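# Place the carton upright on the scale's weighing plate

## Task

Set the carton down on the weighing plate of the scale with the face that was on top at the start still on top, resting so that the plate alone bears its weight; a carton that stays there only because the robot holds it does not count. Then release it and pull the tool away.

## Robot and tools

ROBOT. Two UR7e-type arms, left_arm and right_arm, each ending in a vacuum suction cup instead of fingers. Base positions in the scene frame: left_arm (-0.073, +0.445, 0), right_arm (+0.016, -0.476, 0), each with a small yaw. The scene frame has its origin on the table top midway between the arms, +z up, +x pointing out across the table, and left_arm on the +y side. The arm names say nothing about which side of a camera image an arm shows up on. The cup point is the centre of the cup rim. The cup opens along the cup point's own +z axis. From roughly 4 cm behind the rim, the tool body and its camera stick out as far as 9 cm sideways, so leave room.

execute_actions(actions). actions is a list of actions. Each action is a list of up to 15 rows, and each row lasts one control step (1/30 s). If an action has fewer than 15 rows, its final row is repeated to fill 0.5 s. Every row holds 14 numbers, each in [-1, 1], always for both arms: left dx, dy, dz, rx, ry, rz, left suction, then right dx, dy, dz, rx, ry, rz, right suction. The six motion numbers are an offset, not a pose: they give the cup point's goal relative to where that cup point was measured when the action began (for the first action of a call, the last pose a result reported), expressed in the cup point's own axes. Rows do not accumulate; each is measured from that same starting pose. Scale: 1.0 equals 0.6 m of translation or 180 degrees of rotation; rx, ry, rz form a single rotation vector. Suction: any value above 0.01 switches it on, 0.01 or less switches it off, and the setting persists. To keep an arm's vacuum unchanged, repeat its current suction value, since 0 means off. An empty list just returns the state and images.

move(target, speed, stopforce style options). target is one 14-number row laid out as above: per-arm offsets in each cup point's own axes, same scale, measured from the pose in the last result that showed one. Each cup point travels a straight line; both arms finish together, taking 0.5 to 10 s (longer paths are cut off at 10 s). speed is the path top speed in m/s, 0.002 to 0.5, default 0.25; turning is capped at twice that in rad/s. Real motion can lag, drift and overshoot the speed, most with a nearly straight arm. stop_force (9 to 40 N, shared by both arms) ends an arm's path once its wrist sensor feels that much extra resistance against the motion for two steps; the cup then backs up to where it was two steps earlier. Use it only with slow speeds, not when the cup rotates during the move, and not when lifting away from something the cup presses on. It is refused in the first 0.2 s of a scene and together with blocking=false. blocking=false returns after 0.5 s while the arm keeps going; check with wait(0), and call wait or stop before sending new actions or moves. The result adds a move: line giving the ending per arm (done, off_target, moving, held, fault, contact) and limits (paced means the command was clipped; held means a check blocked some steps), plus each cup point's distance from its target.

wait(seconds): 0 to 10, lets time pass with commands held; returns early if a move ends. stop(): brakes a running move; fast motion needs braking room. zoom_image(camera, region): camera is cam_head_left, cam_head_right, cam_left_wrist or cam_right_wrist; region [x0, y0, x1, y1] in that image's pixels, at most 504 by 504. read_manual(section): only licence texts. finished_scene(scene): pass the current scene's number once the carton is resting on its own and the tool is clear; it cannot be reversed.

MOTION LIMITS. Each control step the commanded pose is clamped to within 100 mm and 16 degrees of the measured pose, and motion trails commands by about 0.17 s. After an action the arm goes no further than its last clamped pose, so large moves need follow-up commands. Position is favoured over orientation when both cannot be met. A Hand target line shows the pose the controller is currently driving toward; a pose unreachable line means the clearance check altered or blocked that arm's command.

RESULTS. The state line gives each cup point's position (m), quaternion wxyz and velocities in the scene frame; positions get less accurate at long reach. suction_measured near 0 means no seal; 0.83 or more means airtight; part_present switches to 1 at 0.50 and back to 0 below 0.45. Wrist force and torque are in the cup point's axes, include held weight and inertia, carry offsets up to about 4 N and noise, and saturate near 50 N. Joint torque readings are rough and drift. MOTOR HOT appears from 70 °C; at 85 °C the arm is braked until cool.

GRIPPING. Switch suction on and press the 36 mm rim flat onto a smooth face of the carton, fully inside its edges, away from seams or holes. Under vacuum the cup shrinks, bringing the object up to about 12 mm nearer the tool. To release, lower the carton until it rests, then switch suction off and rise at least 15 mm. If the cup seals on the table, turn suction off to free it.

AVOID. The arms are stiff: commanding even slightly past a firm contact can trip a fault. A joint torque over its limit (133 N m for the big joints, 24.9 N m for the wrist joints) or an outside force of 150 N halts that arm for 10 s and cancels the rest of the call. Move slowly near contact, do not let the arms hit each other, do not drop, slam or tip the carton, and never push anything off the table. Loose objects may occasionally be nudged by an outside push, so confirm the final placement with the cameras before finishing.

Each tool is called as name(argument=value, ...) on one line, values as JSON.

## Session

execute_actions(actions=[])

Scene clock: 0.00 s.
left_arm: end_effector_position=(+0.3548, +0.4211, +0.4101) suction_measured=0.00 part_present=0 end_effector_quat_wxyz=(+0.001, +0.028, +1.000, -0.001) end_effector_velocity=(+0.000, -0.000, +0.000) end_effector_angular_velocity=(-0.002, -0.001, +0.001) | right_arm: end_effector_position=(+0.4427, -0.4235, +0.4093) suction_measured=0.00 part_present=0 end_effector_quat_wxyz=(+0.001, -0.062, +0.998, +0.001) end_effector_velocity=(-0.000, +0.000, -0.000) end_effector_angular_velocity=(-0.000, +0.000, +0.003)
Joint positions: left_arm=[-0.315 -1.747  1.517 -1.343 -1.572  1.256] | right_arm=[ 3.459 -1.396 -1.517 -1.797  1.571  1.886]
Joint velocities: left_arm=[-0.     0.    -0.001 -0.001 -0.001 -0.001] | right_arm=[ 0.001  0.    -0.    -0.    -0.    -0.002]
Joint torques (N m, as the arm reports them, + toward a larger angle): no reading
Wrist force (N, on the end effector, along its own x y z axes, offset not removed): no reading
Wrist torque (N m, same axes, about the end effector's origin, offset not removed): no reading
Hand target (left_arm): +0.355, +0.421, +0.410; +0.001, +0.028, +1.000, -0.001
Hand target (right_arm): +0.443, -0.424, +0.409; +0.001, -0.062, +0.998, +0.001

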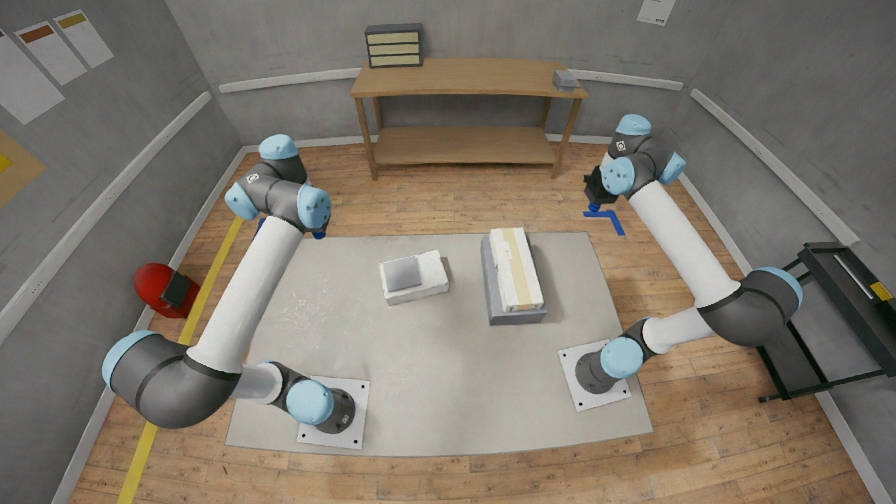

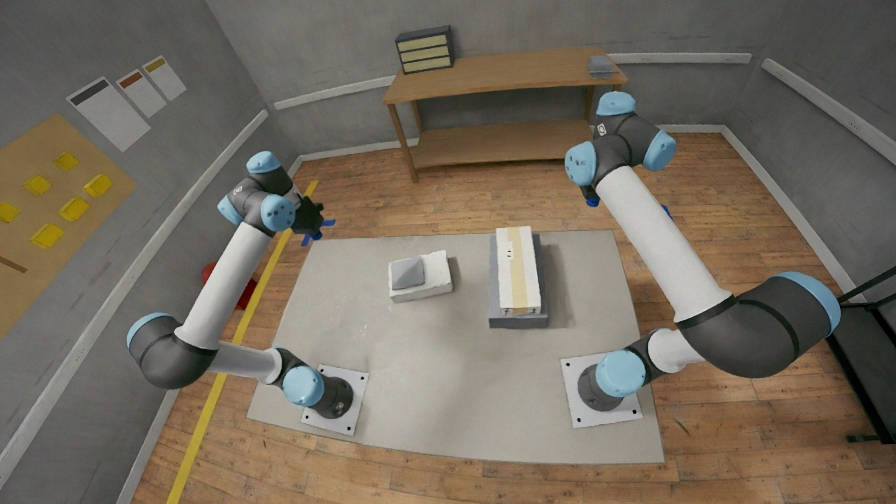

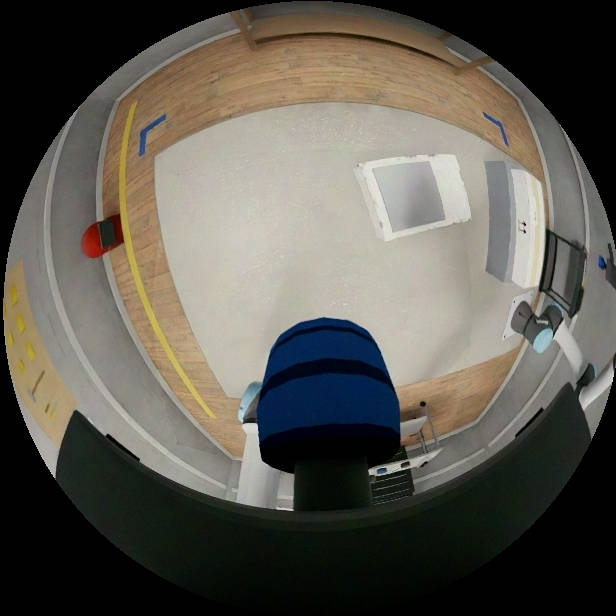

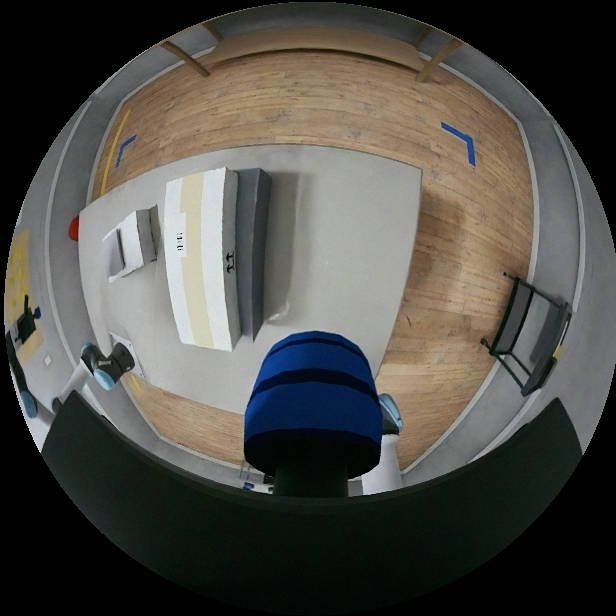

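zoom_image(camera="cam_head_left", region=[360, 210, 570, 340])

zoom_image(camera="cam_head_right", region=[370, 210, 580, 340])

zoom_image(camera="cam_right_wrist", region=[80, 150, 300, 370])

zoom_image(camera="cam_left_wrist", region=[340, 130, 560, 300])

Region (360, 210, 570, 340) of cam_head_left's 896x504 image, scaled by 2.400, with more detail than that image has; it fills the top 312 rows of this view, and the rest is white.

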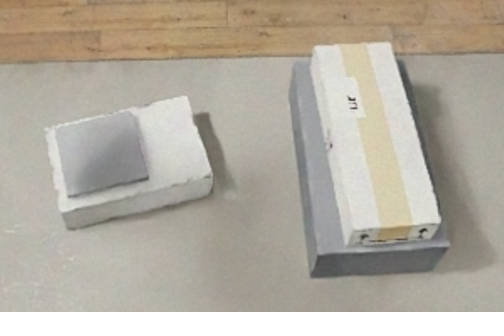

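Region (370, 210, 580, 340) of cam_head_right's 896x504 image, scaled by 2.400, with more detail than that image has; it fills the top 312 rows of this view, and the rest is white.

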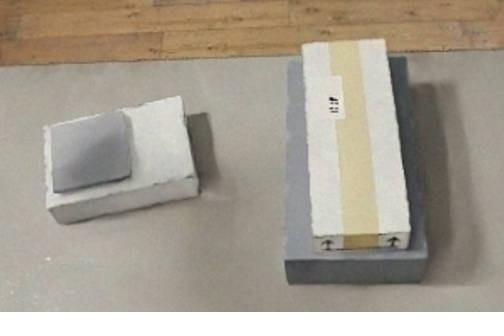

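Region (80, 150, 300, 370) of cam_right_wrist's 616x616 image, scaled by 2.291, with more detail than that image has.

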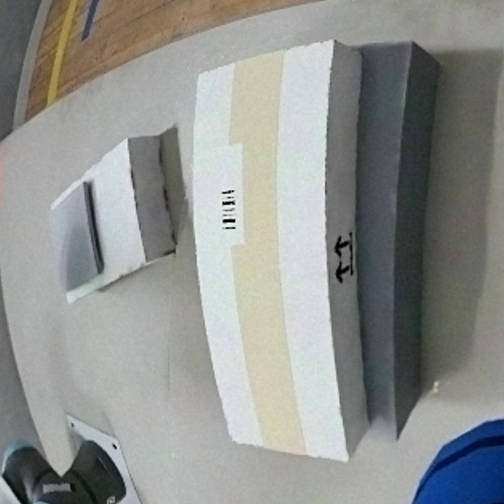

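Region (340, 130, 560, 300) of cam_left_wrist's 616x616 image, scaled by 2.291, with more detail than that image has; it fills the top 389 rows of this view, and the rest is white.

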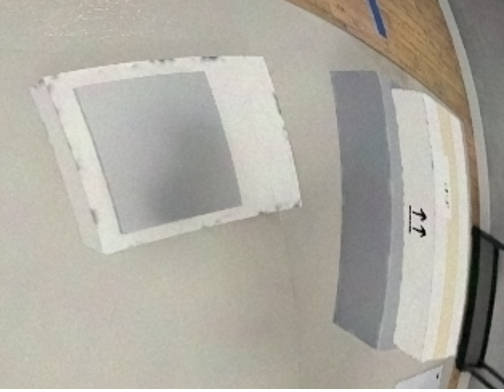

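move(target=[0,0,0,0,0,0,0, 0.0247,0.3818,0.267,0,0,0.0206,0], speed=0.3)

Scene clock: 4.03 s.
left_arm: end_effector_position=(+0.3548, +0.4211, +0.4101) suction_measured=0.00 part_present=0 end_effector_quat_wxyz=(+0.001, +0.028, +1.000, -0.001) end_effector_velocity=(+0.000, -0.000, +0.000) end_effector_angular_velocity=(+0.001, -0.001, -0.001) | right_arm: end_effector_position=(+0.3998, -0.1979, +0.2491) suction_measured=0.00 part_present=0 end_effector_quat_wxyz=(+0.000, -0.029, +1.000, +0.001) end_effector_velocity=(+0.000, +0.001, -0.001) end_effector_angular_velocity=(-0.000, -0.001, +0.000)
Joint positions: left_arm=[-0.315 -1.747  1.517 -1.343 -1.572  1.256] | right_arm=[ 3.934 -1.5   -1.839 -1.372  1.571  2.425]
Joint velocities: left_arm=[-0.001 -0.    -0.     0.     0.001  0.   ] | right_arm=[ 0.002 -0.002 -0.001  0.003 -0.001  0.002]
Joint torques (N m, as the arm reports them, + toward a larger angle): left_arm=[  2.48 -16.22 -22.22  -2.33   0.35   0.27] | right_arm=[10.94 13.43 10.85  3.51 -2.64  1.26]
Wrist force (N, on the end effector, along its own x y z axes, offset not removed): left_arm=[0.6 1.5 -2.7] | right_arm=[-1.0 -0.1 1.4]
Wrist torque (N m, same axes, about the end effector's origin, offset not removed): left_arm=[0.04 -0.04 -0.02] | right_arm=[0.13 0.26 0.16]
Hand target (left_arm): +0.355, +0.421, +0.410; +0.001, +0.028, +1.000, -0.001
Hand target (right_arm): +0.400, -0.198, +0.249; +0.000, -0.029, +1.000, +0.001
Off the commanded pose (left_arm): 0.000 m, 0 deg.
Off the commanded pose (right_arm): 0.000 m, 0 deg.
move: done
camera_calibration (this result's frames):
cam_left_wrist: T_world_to_cam=[[-0.109052, -0.993971, -0.0113551, 0.468561], [-0.867309, 0.0895615, 0.489647, 0.090572], [-0.485678, 0.0632452, -0.871847, 0.568847], [0, 0, 0, 1]] pos_world=[0.405928, 0.421647, 0.456919]
cam_right_wrist: T_world_to_cam=[[0.0603118, -0.997583, -0.0345042, -0.21054], [-0.909313, -0.0691674, 0.410324, 0.270854], [-0.411719, 0.0066277, -0.911287, 0.461535], [0, 0, 0, 1]] pos_world=[0.449012, -0.194356, 0.302188]

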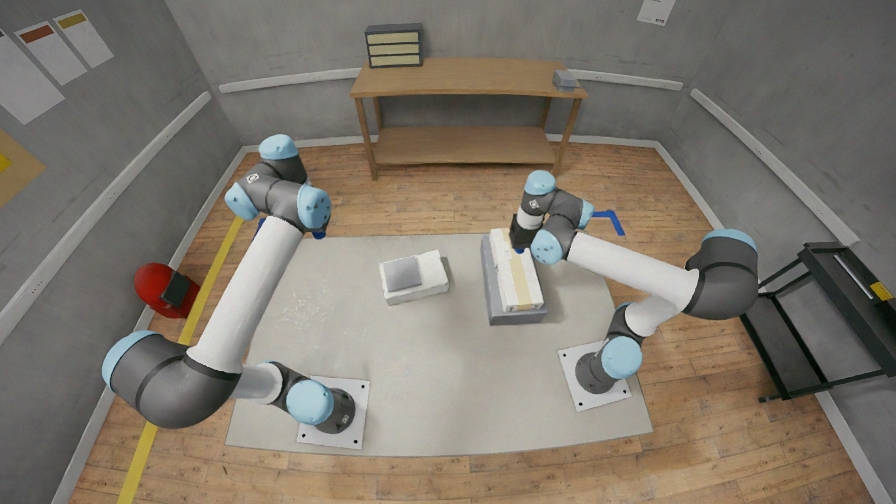

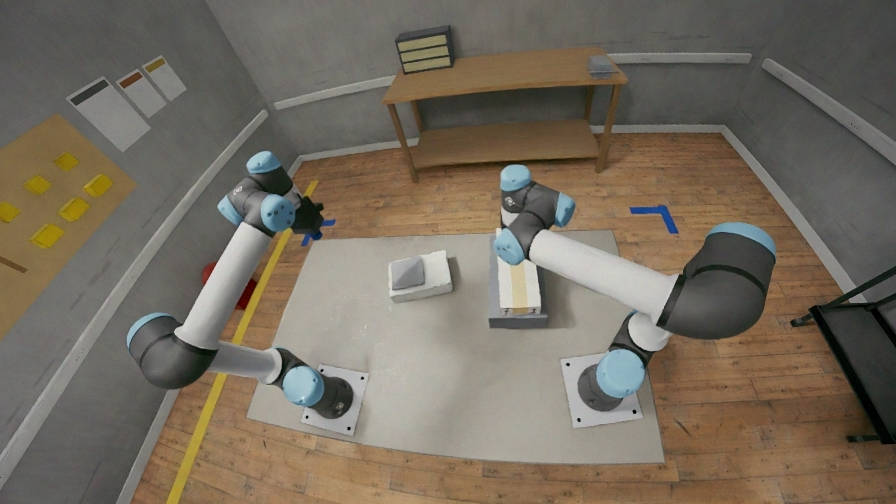

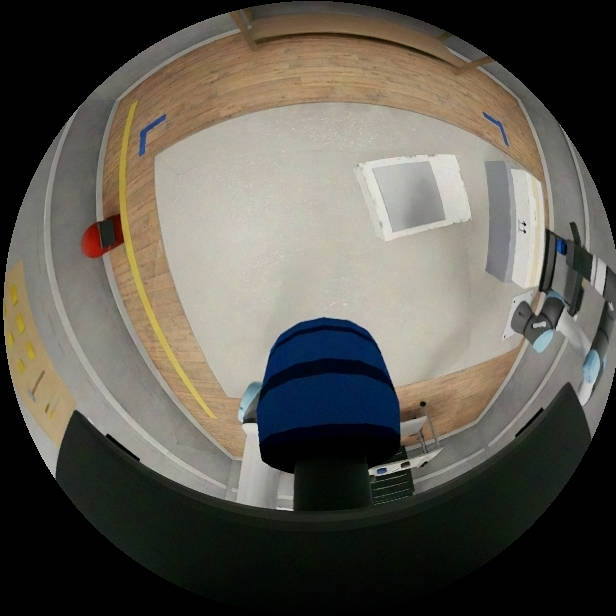

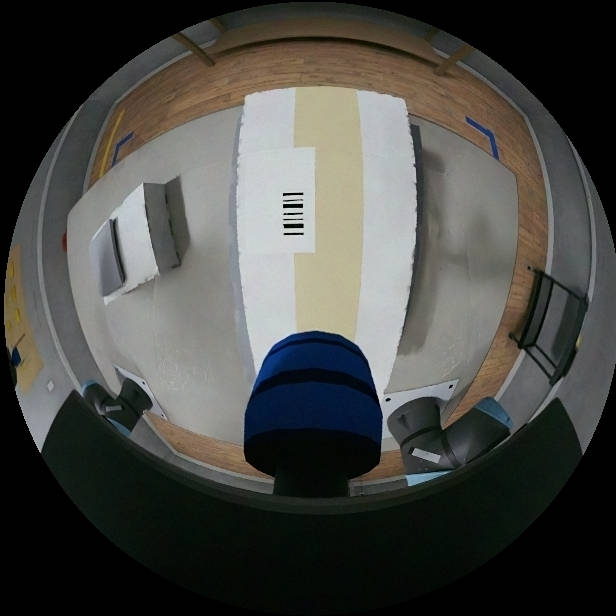

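move(target=[0,0,0,0,0,0,0, -0.008,-0.011,0.118,0,0,0,1], speed=0.2)

move(target=[0,0,0,0,0,0,0, 0,0,0.06,0,0,0,1], speed=0.015, stop_force=10)

Scene clock: 5.67 s.
left_arm: end_effector_position=(+0.3548, +0.4211, +0.4101) suction_measured=0.00 part_present=0 end_effector_quat_wxyz=(+0.001, +0.028, +1.000, -0.001) end_effector_velocity=(-0.001, +0.000, -0.000) end_effector_angular_velocity=(-0.000, +0.002, -0.000) | right_arm: end_effector_position=(+0.4050, -0.2042, +0.1785) suction_measured=0.00 part_present=0 end_effector_quat_wxyz=(+0.000, -0.029, +1.000, +0.001) end_effector_velocity=(+0.000, +0.000, -0.001) end_effector_angular_velocity=(+0.001, -0.001, -0.001)
Joint positions: left_arm=[-0.315 -1.747  1.517 -1.343 -1.572  1.256] | right_arm=[ 3.916 -1.552 -1.978 -1.181  1.571  2.408]
Joint velocities: left_arm=[ 0.    -0.     0.001  0.001 -0.001  0.   ] | right_arm=[-0.001 -0.002 -0.002  0.005  0.     0.001]
Joint torques (N m, as the arm reports them, + toward a larger angle): left_arm=[  0.9  -16.39 -23.89  -2.3    0.53  -0.07] | right_arm=[-11.6   15.5    9.13   3.49  -1.36  -1.63]
Wrist force (N, on the end effector, along its own x y z axes, offset not removed): left_arm=[2.1 -1.0 0.2] | right_arm=[2.9 0.7 3.1]
Wrist torque (N m, same axes, about the end effector's origin, offset not removed): left_arm=[-0.26 -0.41 0.10] | right_arm=[0.25 -0.37 0.09]
Hand target (left_arm): +0.355, +0.421, +0.410; +0.001, +0.028, +1.000, -0.001
Hand target (right_arm): +0.405, -0.204, +0.178; +0.000, -0.029, +1.000, +0.001
Off the commanded pose (left_arm): 0.000 m, 0 deg.
Off the commanded pose (right_arm): 0.000 m, 0 deg.
move: done
camera_calibration (this result's frames):
cam_left_wrist: T_world_to_cam=[[-0.109052, -0.993971, -0.011355, 0.468561], [-0.867309, 0.0895615, 0.489648, 0.0905719], [-0.485679, 0.0632451, -0.871847, 0.568847], [0, 0, 0, 1]] pos_world=[0.405928, 0.421647, 0.456919]
cam_right_wrist: T_world_to_cam=[[0.0603111, -0.997586, -0.0344227, -0.219607], [-0.909335, -0.0691329, 0.410281, 0.304151], [-0.41167, 0.00655729, -0.911309, 0.399271], [0, 0, 0, 1]] pos_world=[0.454187, -0.200668, 0.231513]

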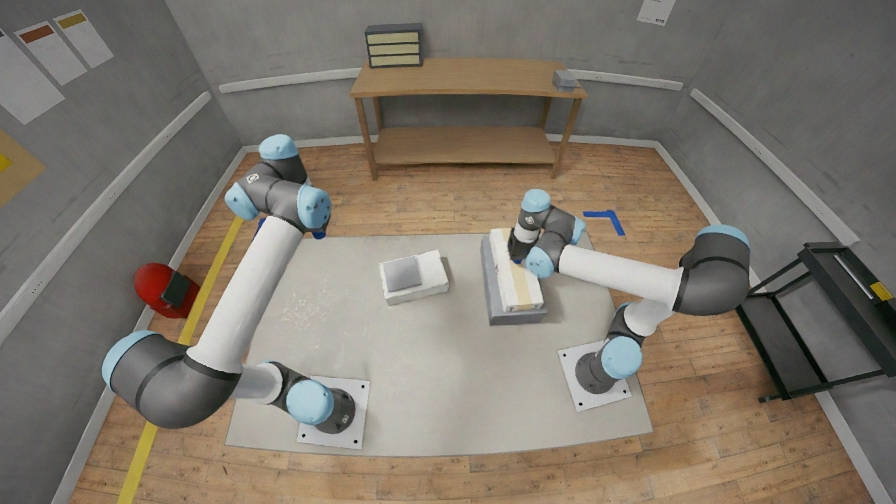

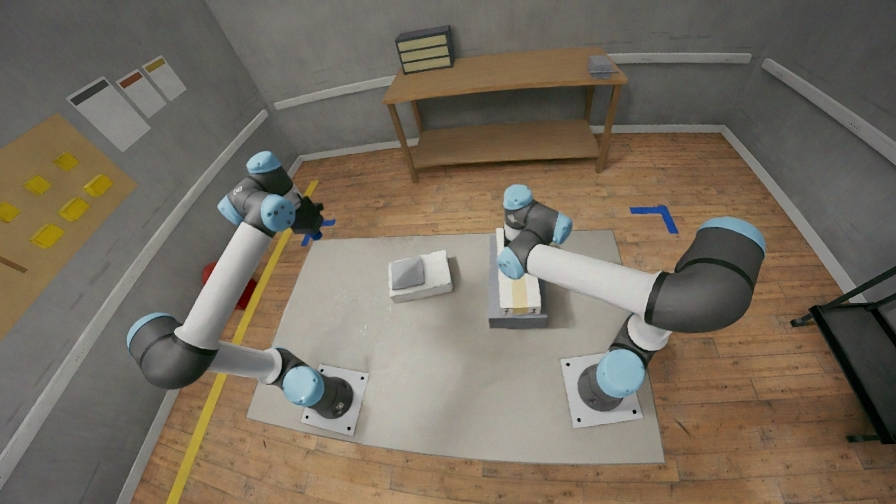

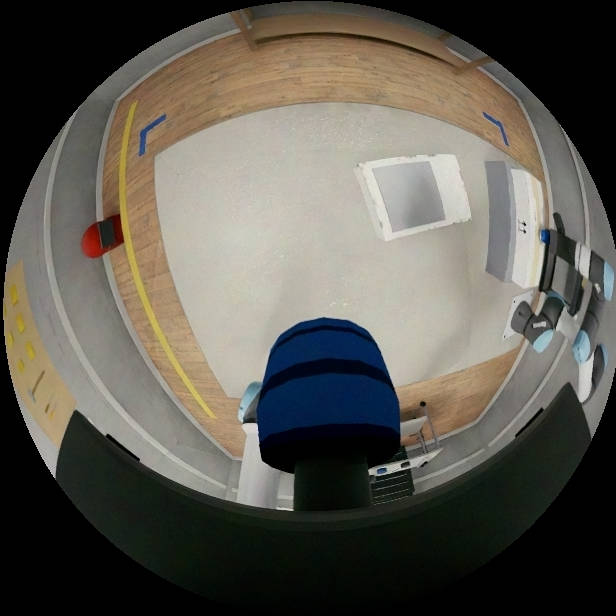

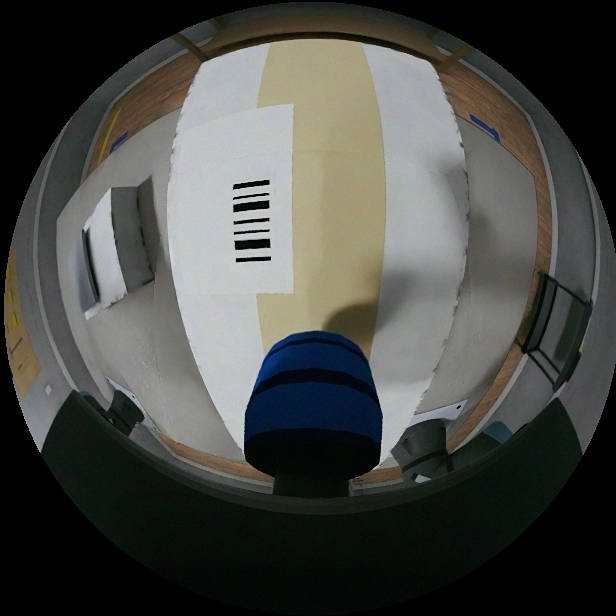

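Scene clock: 8.43 s.
left_arm: end_effector_position=(+0.3548, +0.4211, +0.4101) suction_measured=0.00 part_present=0 end_effector_quat_wxyz=(+0.001, +0.028, +1.000, -0.001) end_effector_velocity=(+0.000, -0.000, +0.002) end_effector_angular_velocity=(-0.002, -0.003, +0.002) | right_arm: end_effector_position=(+0.4050, -0.2043, +0.1431) suction_measured=0.96 part_present=1 end_effector_quat_wxyz=(+0.000, -0.029, +1.000, +0.001) end_effector_velocity=(-0.000, +0.000, +0.001) end_effector_angular_velocity=(-0.002, +0.001, +0.002)
Joint positions: left_arm=[-0.315 -1.747  1.517 -1.343 -1.572  1.256] | right_arm=[ 3.916 -1.591 -2.038 -1.081  1.571  2.408]
Joint velocities: left_arm=[ 0.    -0.001 -0.003 -0.    -0.001 -0.002] | right_arm=[ 0.001  0.001  0.004 -0.007  0.    -0.001]
Joint torques (N m, as the arm reports them, + toward a larger angle): left_arm=[  1.07 -16.97 -22.39  -2.45   0.56  -0.06] | right_arm=[ 1.15 16.73 25.06 -0.21 -0.88  1.32]
Wrist force (N, on the end effector, along its own x y z axes, offset not removed): left_arm=[1.4 2.2 -1.2] | right_arm=[5.5 -6.9 -28.4]
Wrist torque (N m, same axes, about the end effector's origin, offset not removed): left_arm=[0.43 -0.22 0.14] | right_arm=[-0.04 -0.29 0.13]
Hand target (left_arm): +0.355, +0.421, +0.410; +0.001, +0.028, +1.000, -0.001
Hand target (right_arm): +0.405, -0.204, +0.143; +0.000, -0.029, +1.000, +0.001
Off the commanded pose (left_arm): 0.000 m, 0 deg.
Off the commanded pose (right_arm): 0.001 m, 0 deg.
move: contact (right_arm)
camera_calibration (this result's frames):
cam_left_wrist: T_world_to_cam=[[-0.109052, -0.993971, -0.011355, 0.468561], [-0.867308, 0.0895615, 0.489648, 0.0905719], [-0.485679, 0.0632452, -0.871847, 0.568847], [0, 0, 0, 1]] pos_world=[0.405928, 0.421647, 0.456919]
cam_right_wrist: T_world_to_cam=[[0.0602948, -0.99759, -0.0343346, -0.220882], [-0.909306, -0.0690822, 0.410354, 0.318596], [-0.411737, 0.00647843, -0.91128, 0.367068], [0, 0, 0, 1]] pos_world=[0.454155, -0.200719, 0.19618]

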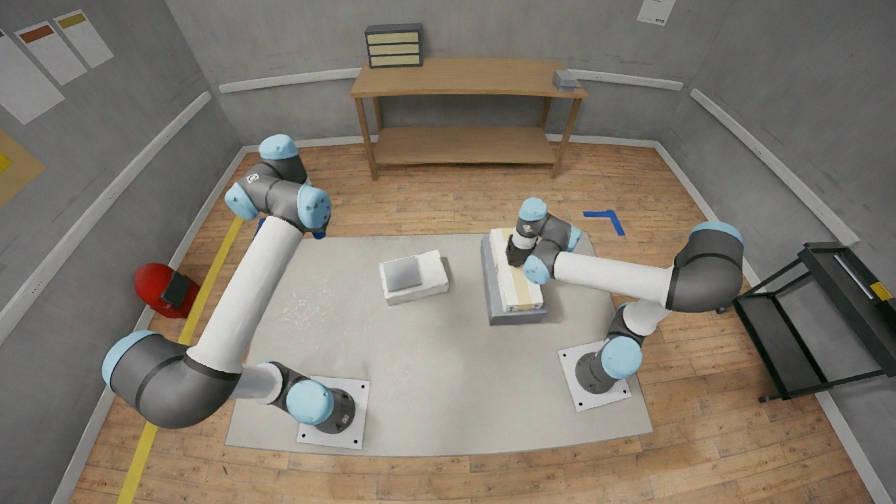

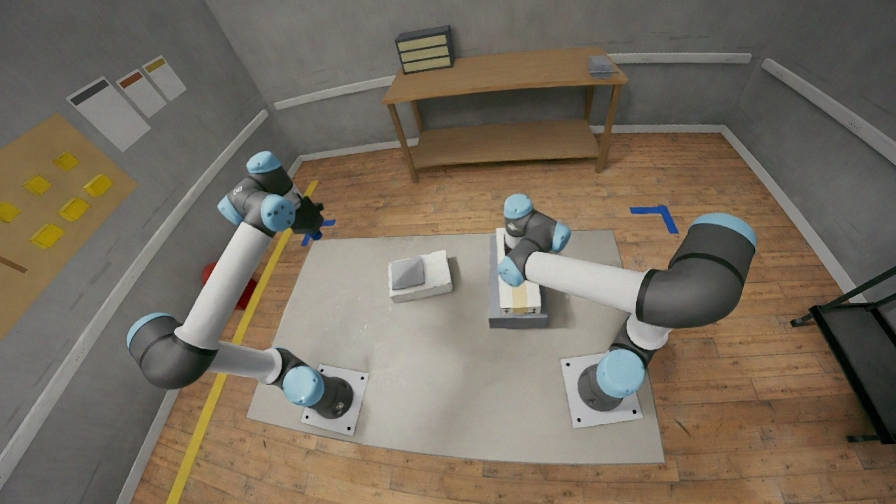

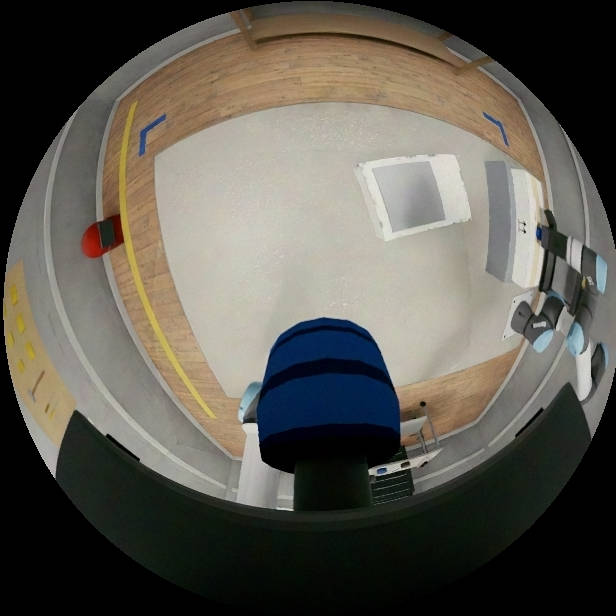

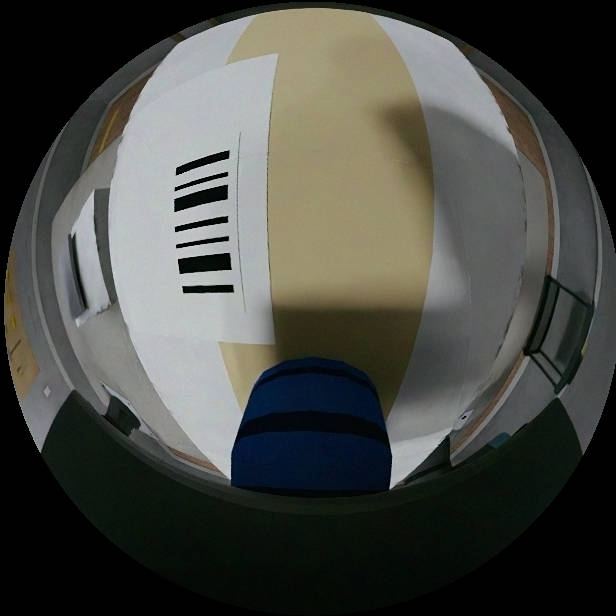

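move(target=[0,0,0,0,0,0,0, 0,0,-0.017,0,0,0,1], speed=0.015)

Scene clock: 9.57 s.
left_arm: end_effector_position=(+0.3548, +0.4211, +0.4101) suction_measured=0.00 part_present=0 end_effector_quat_wxyz=(+0.001, +0.028, +1.000, -0.001) end_effector_velocity=(+0.000, -0.000, -0.000) end_effector_angular_velocity=(-0.000, -0.001, +0.000) | right_arm: end_effector_position=(+0.4050, -0.2043, +0.1532) suction_measured=0.96 part_present=1 end_effector_quat_wxyz=(+0.000, -0.029, +1.000, +0.001) end_effector_velocity=(-0.000, -0.000, +0.001) end_effector_angular_velocity=(-0.000, +0.000, -0.000)
Joint positions: left_arm=[-0.315 -1.747  1.517 -1.343 -1.572  1.256] | right_arm=[ 3.916 -1.579 -2.022 -1.11   1.571  2.408]
Joint velocities: left_arm=[ 0.     0.     0.001 -0.001  0.    -0.   ] | right_arm=[-0.     0.002  0.002 -0.005 -0.    -0.   ]
Joint torques (N m, as the arm reports them, + toward a larger angle): left_arm=[  1.06 -16.11 -23.04  -2.4    0.41   0.16] | right_arm=[ 0.48 36.95 40.29  2.34 -1.    1.28]
Wrist force (N, on the end effector, along its own x y z axes, offset not removed): left_arm=[-1.9 0.2 -2.0] | right_arm=[3.2 2.9 12.3]
Wrist torque (N m, same axes, about the end effector's origin, offset not removed): left_arm=[-0.14 0.25 0.05] | right_arm=[0.62 -0.32 0.03]
Hand target (left_arm): +0.355, +0.421, +0.410; +0.001, +0.028, +1.000, -0.001
Hand target (right_arm): +0.405, -0.204, +0.153; +0.000, -0.029, +1.000, +0.001
Off the commanded pose (left_arm): 0.000 m, 0 deg.
Off the commanded pose (right_arm): 0.000 m, 0 deg.
move: done
camera_calibration (this result's frames):
cam_left_wrist: T_world_to_cam=[[-0.109052, -0.993971, -0.011355, 0.46856], [-0.867308, 0.0895613, 0.489648, 0.090572], [-0.485679, 0.0632451, -0.871846, 0.568847], [0, 0, 0, 1]] pos_world=[0.405928, 0.421647, 0.456919]
cam_right_wrist: T_world_to_cam=[[0.0602949, -0.99759, -0.0343397, -0.220537], [-0.909307, -0.0690844, 0.41035, 0.314466], [-0.411734, 0.00648331, -0.911281, 0.37624], [0, 0, 0, 1]] pos_world=[0.454154, -0.20072, 0.206246]

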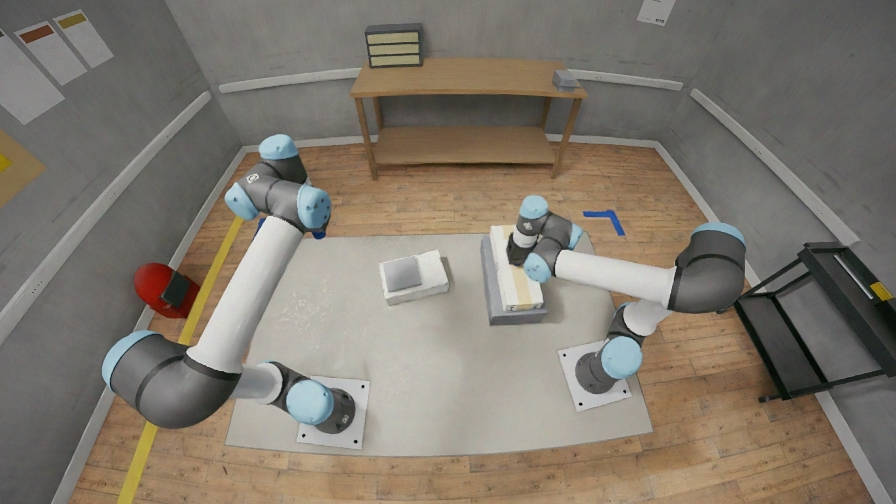

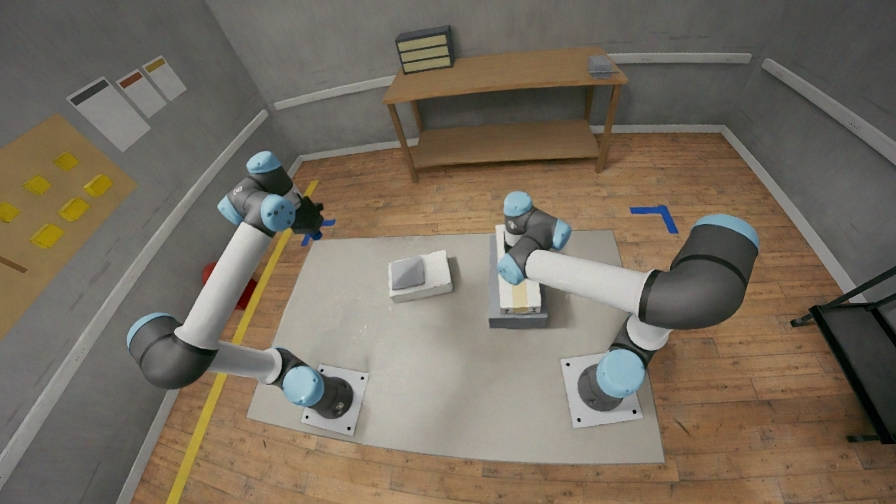

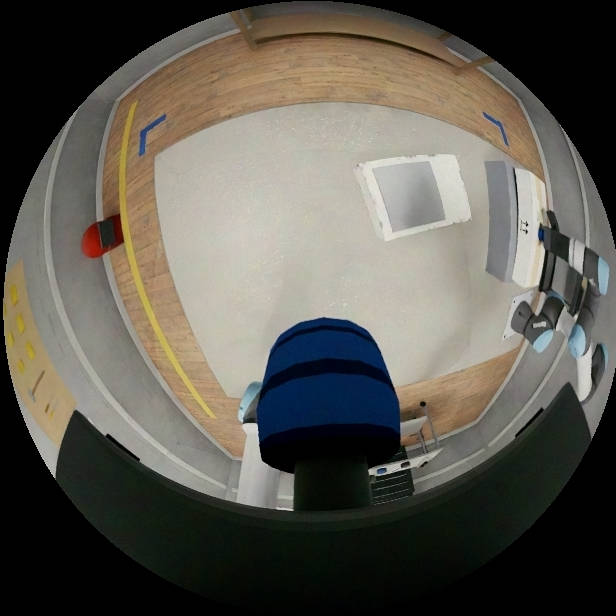

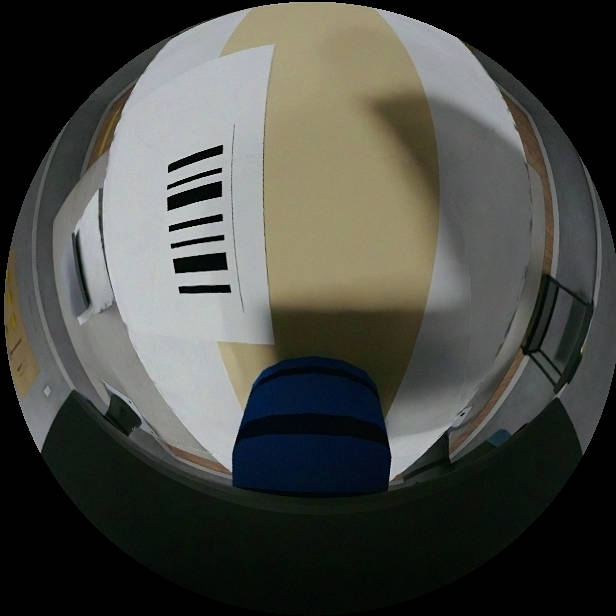

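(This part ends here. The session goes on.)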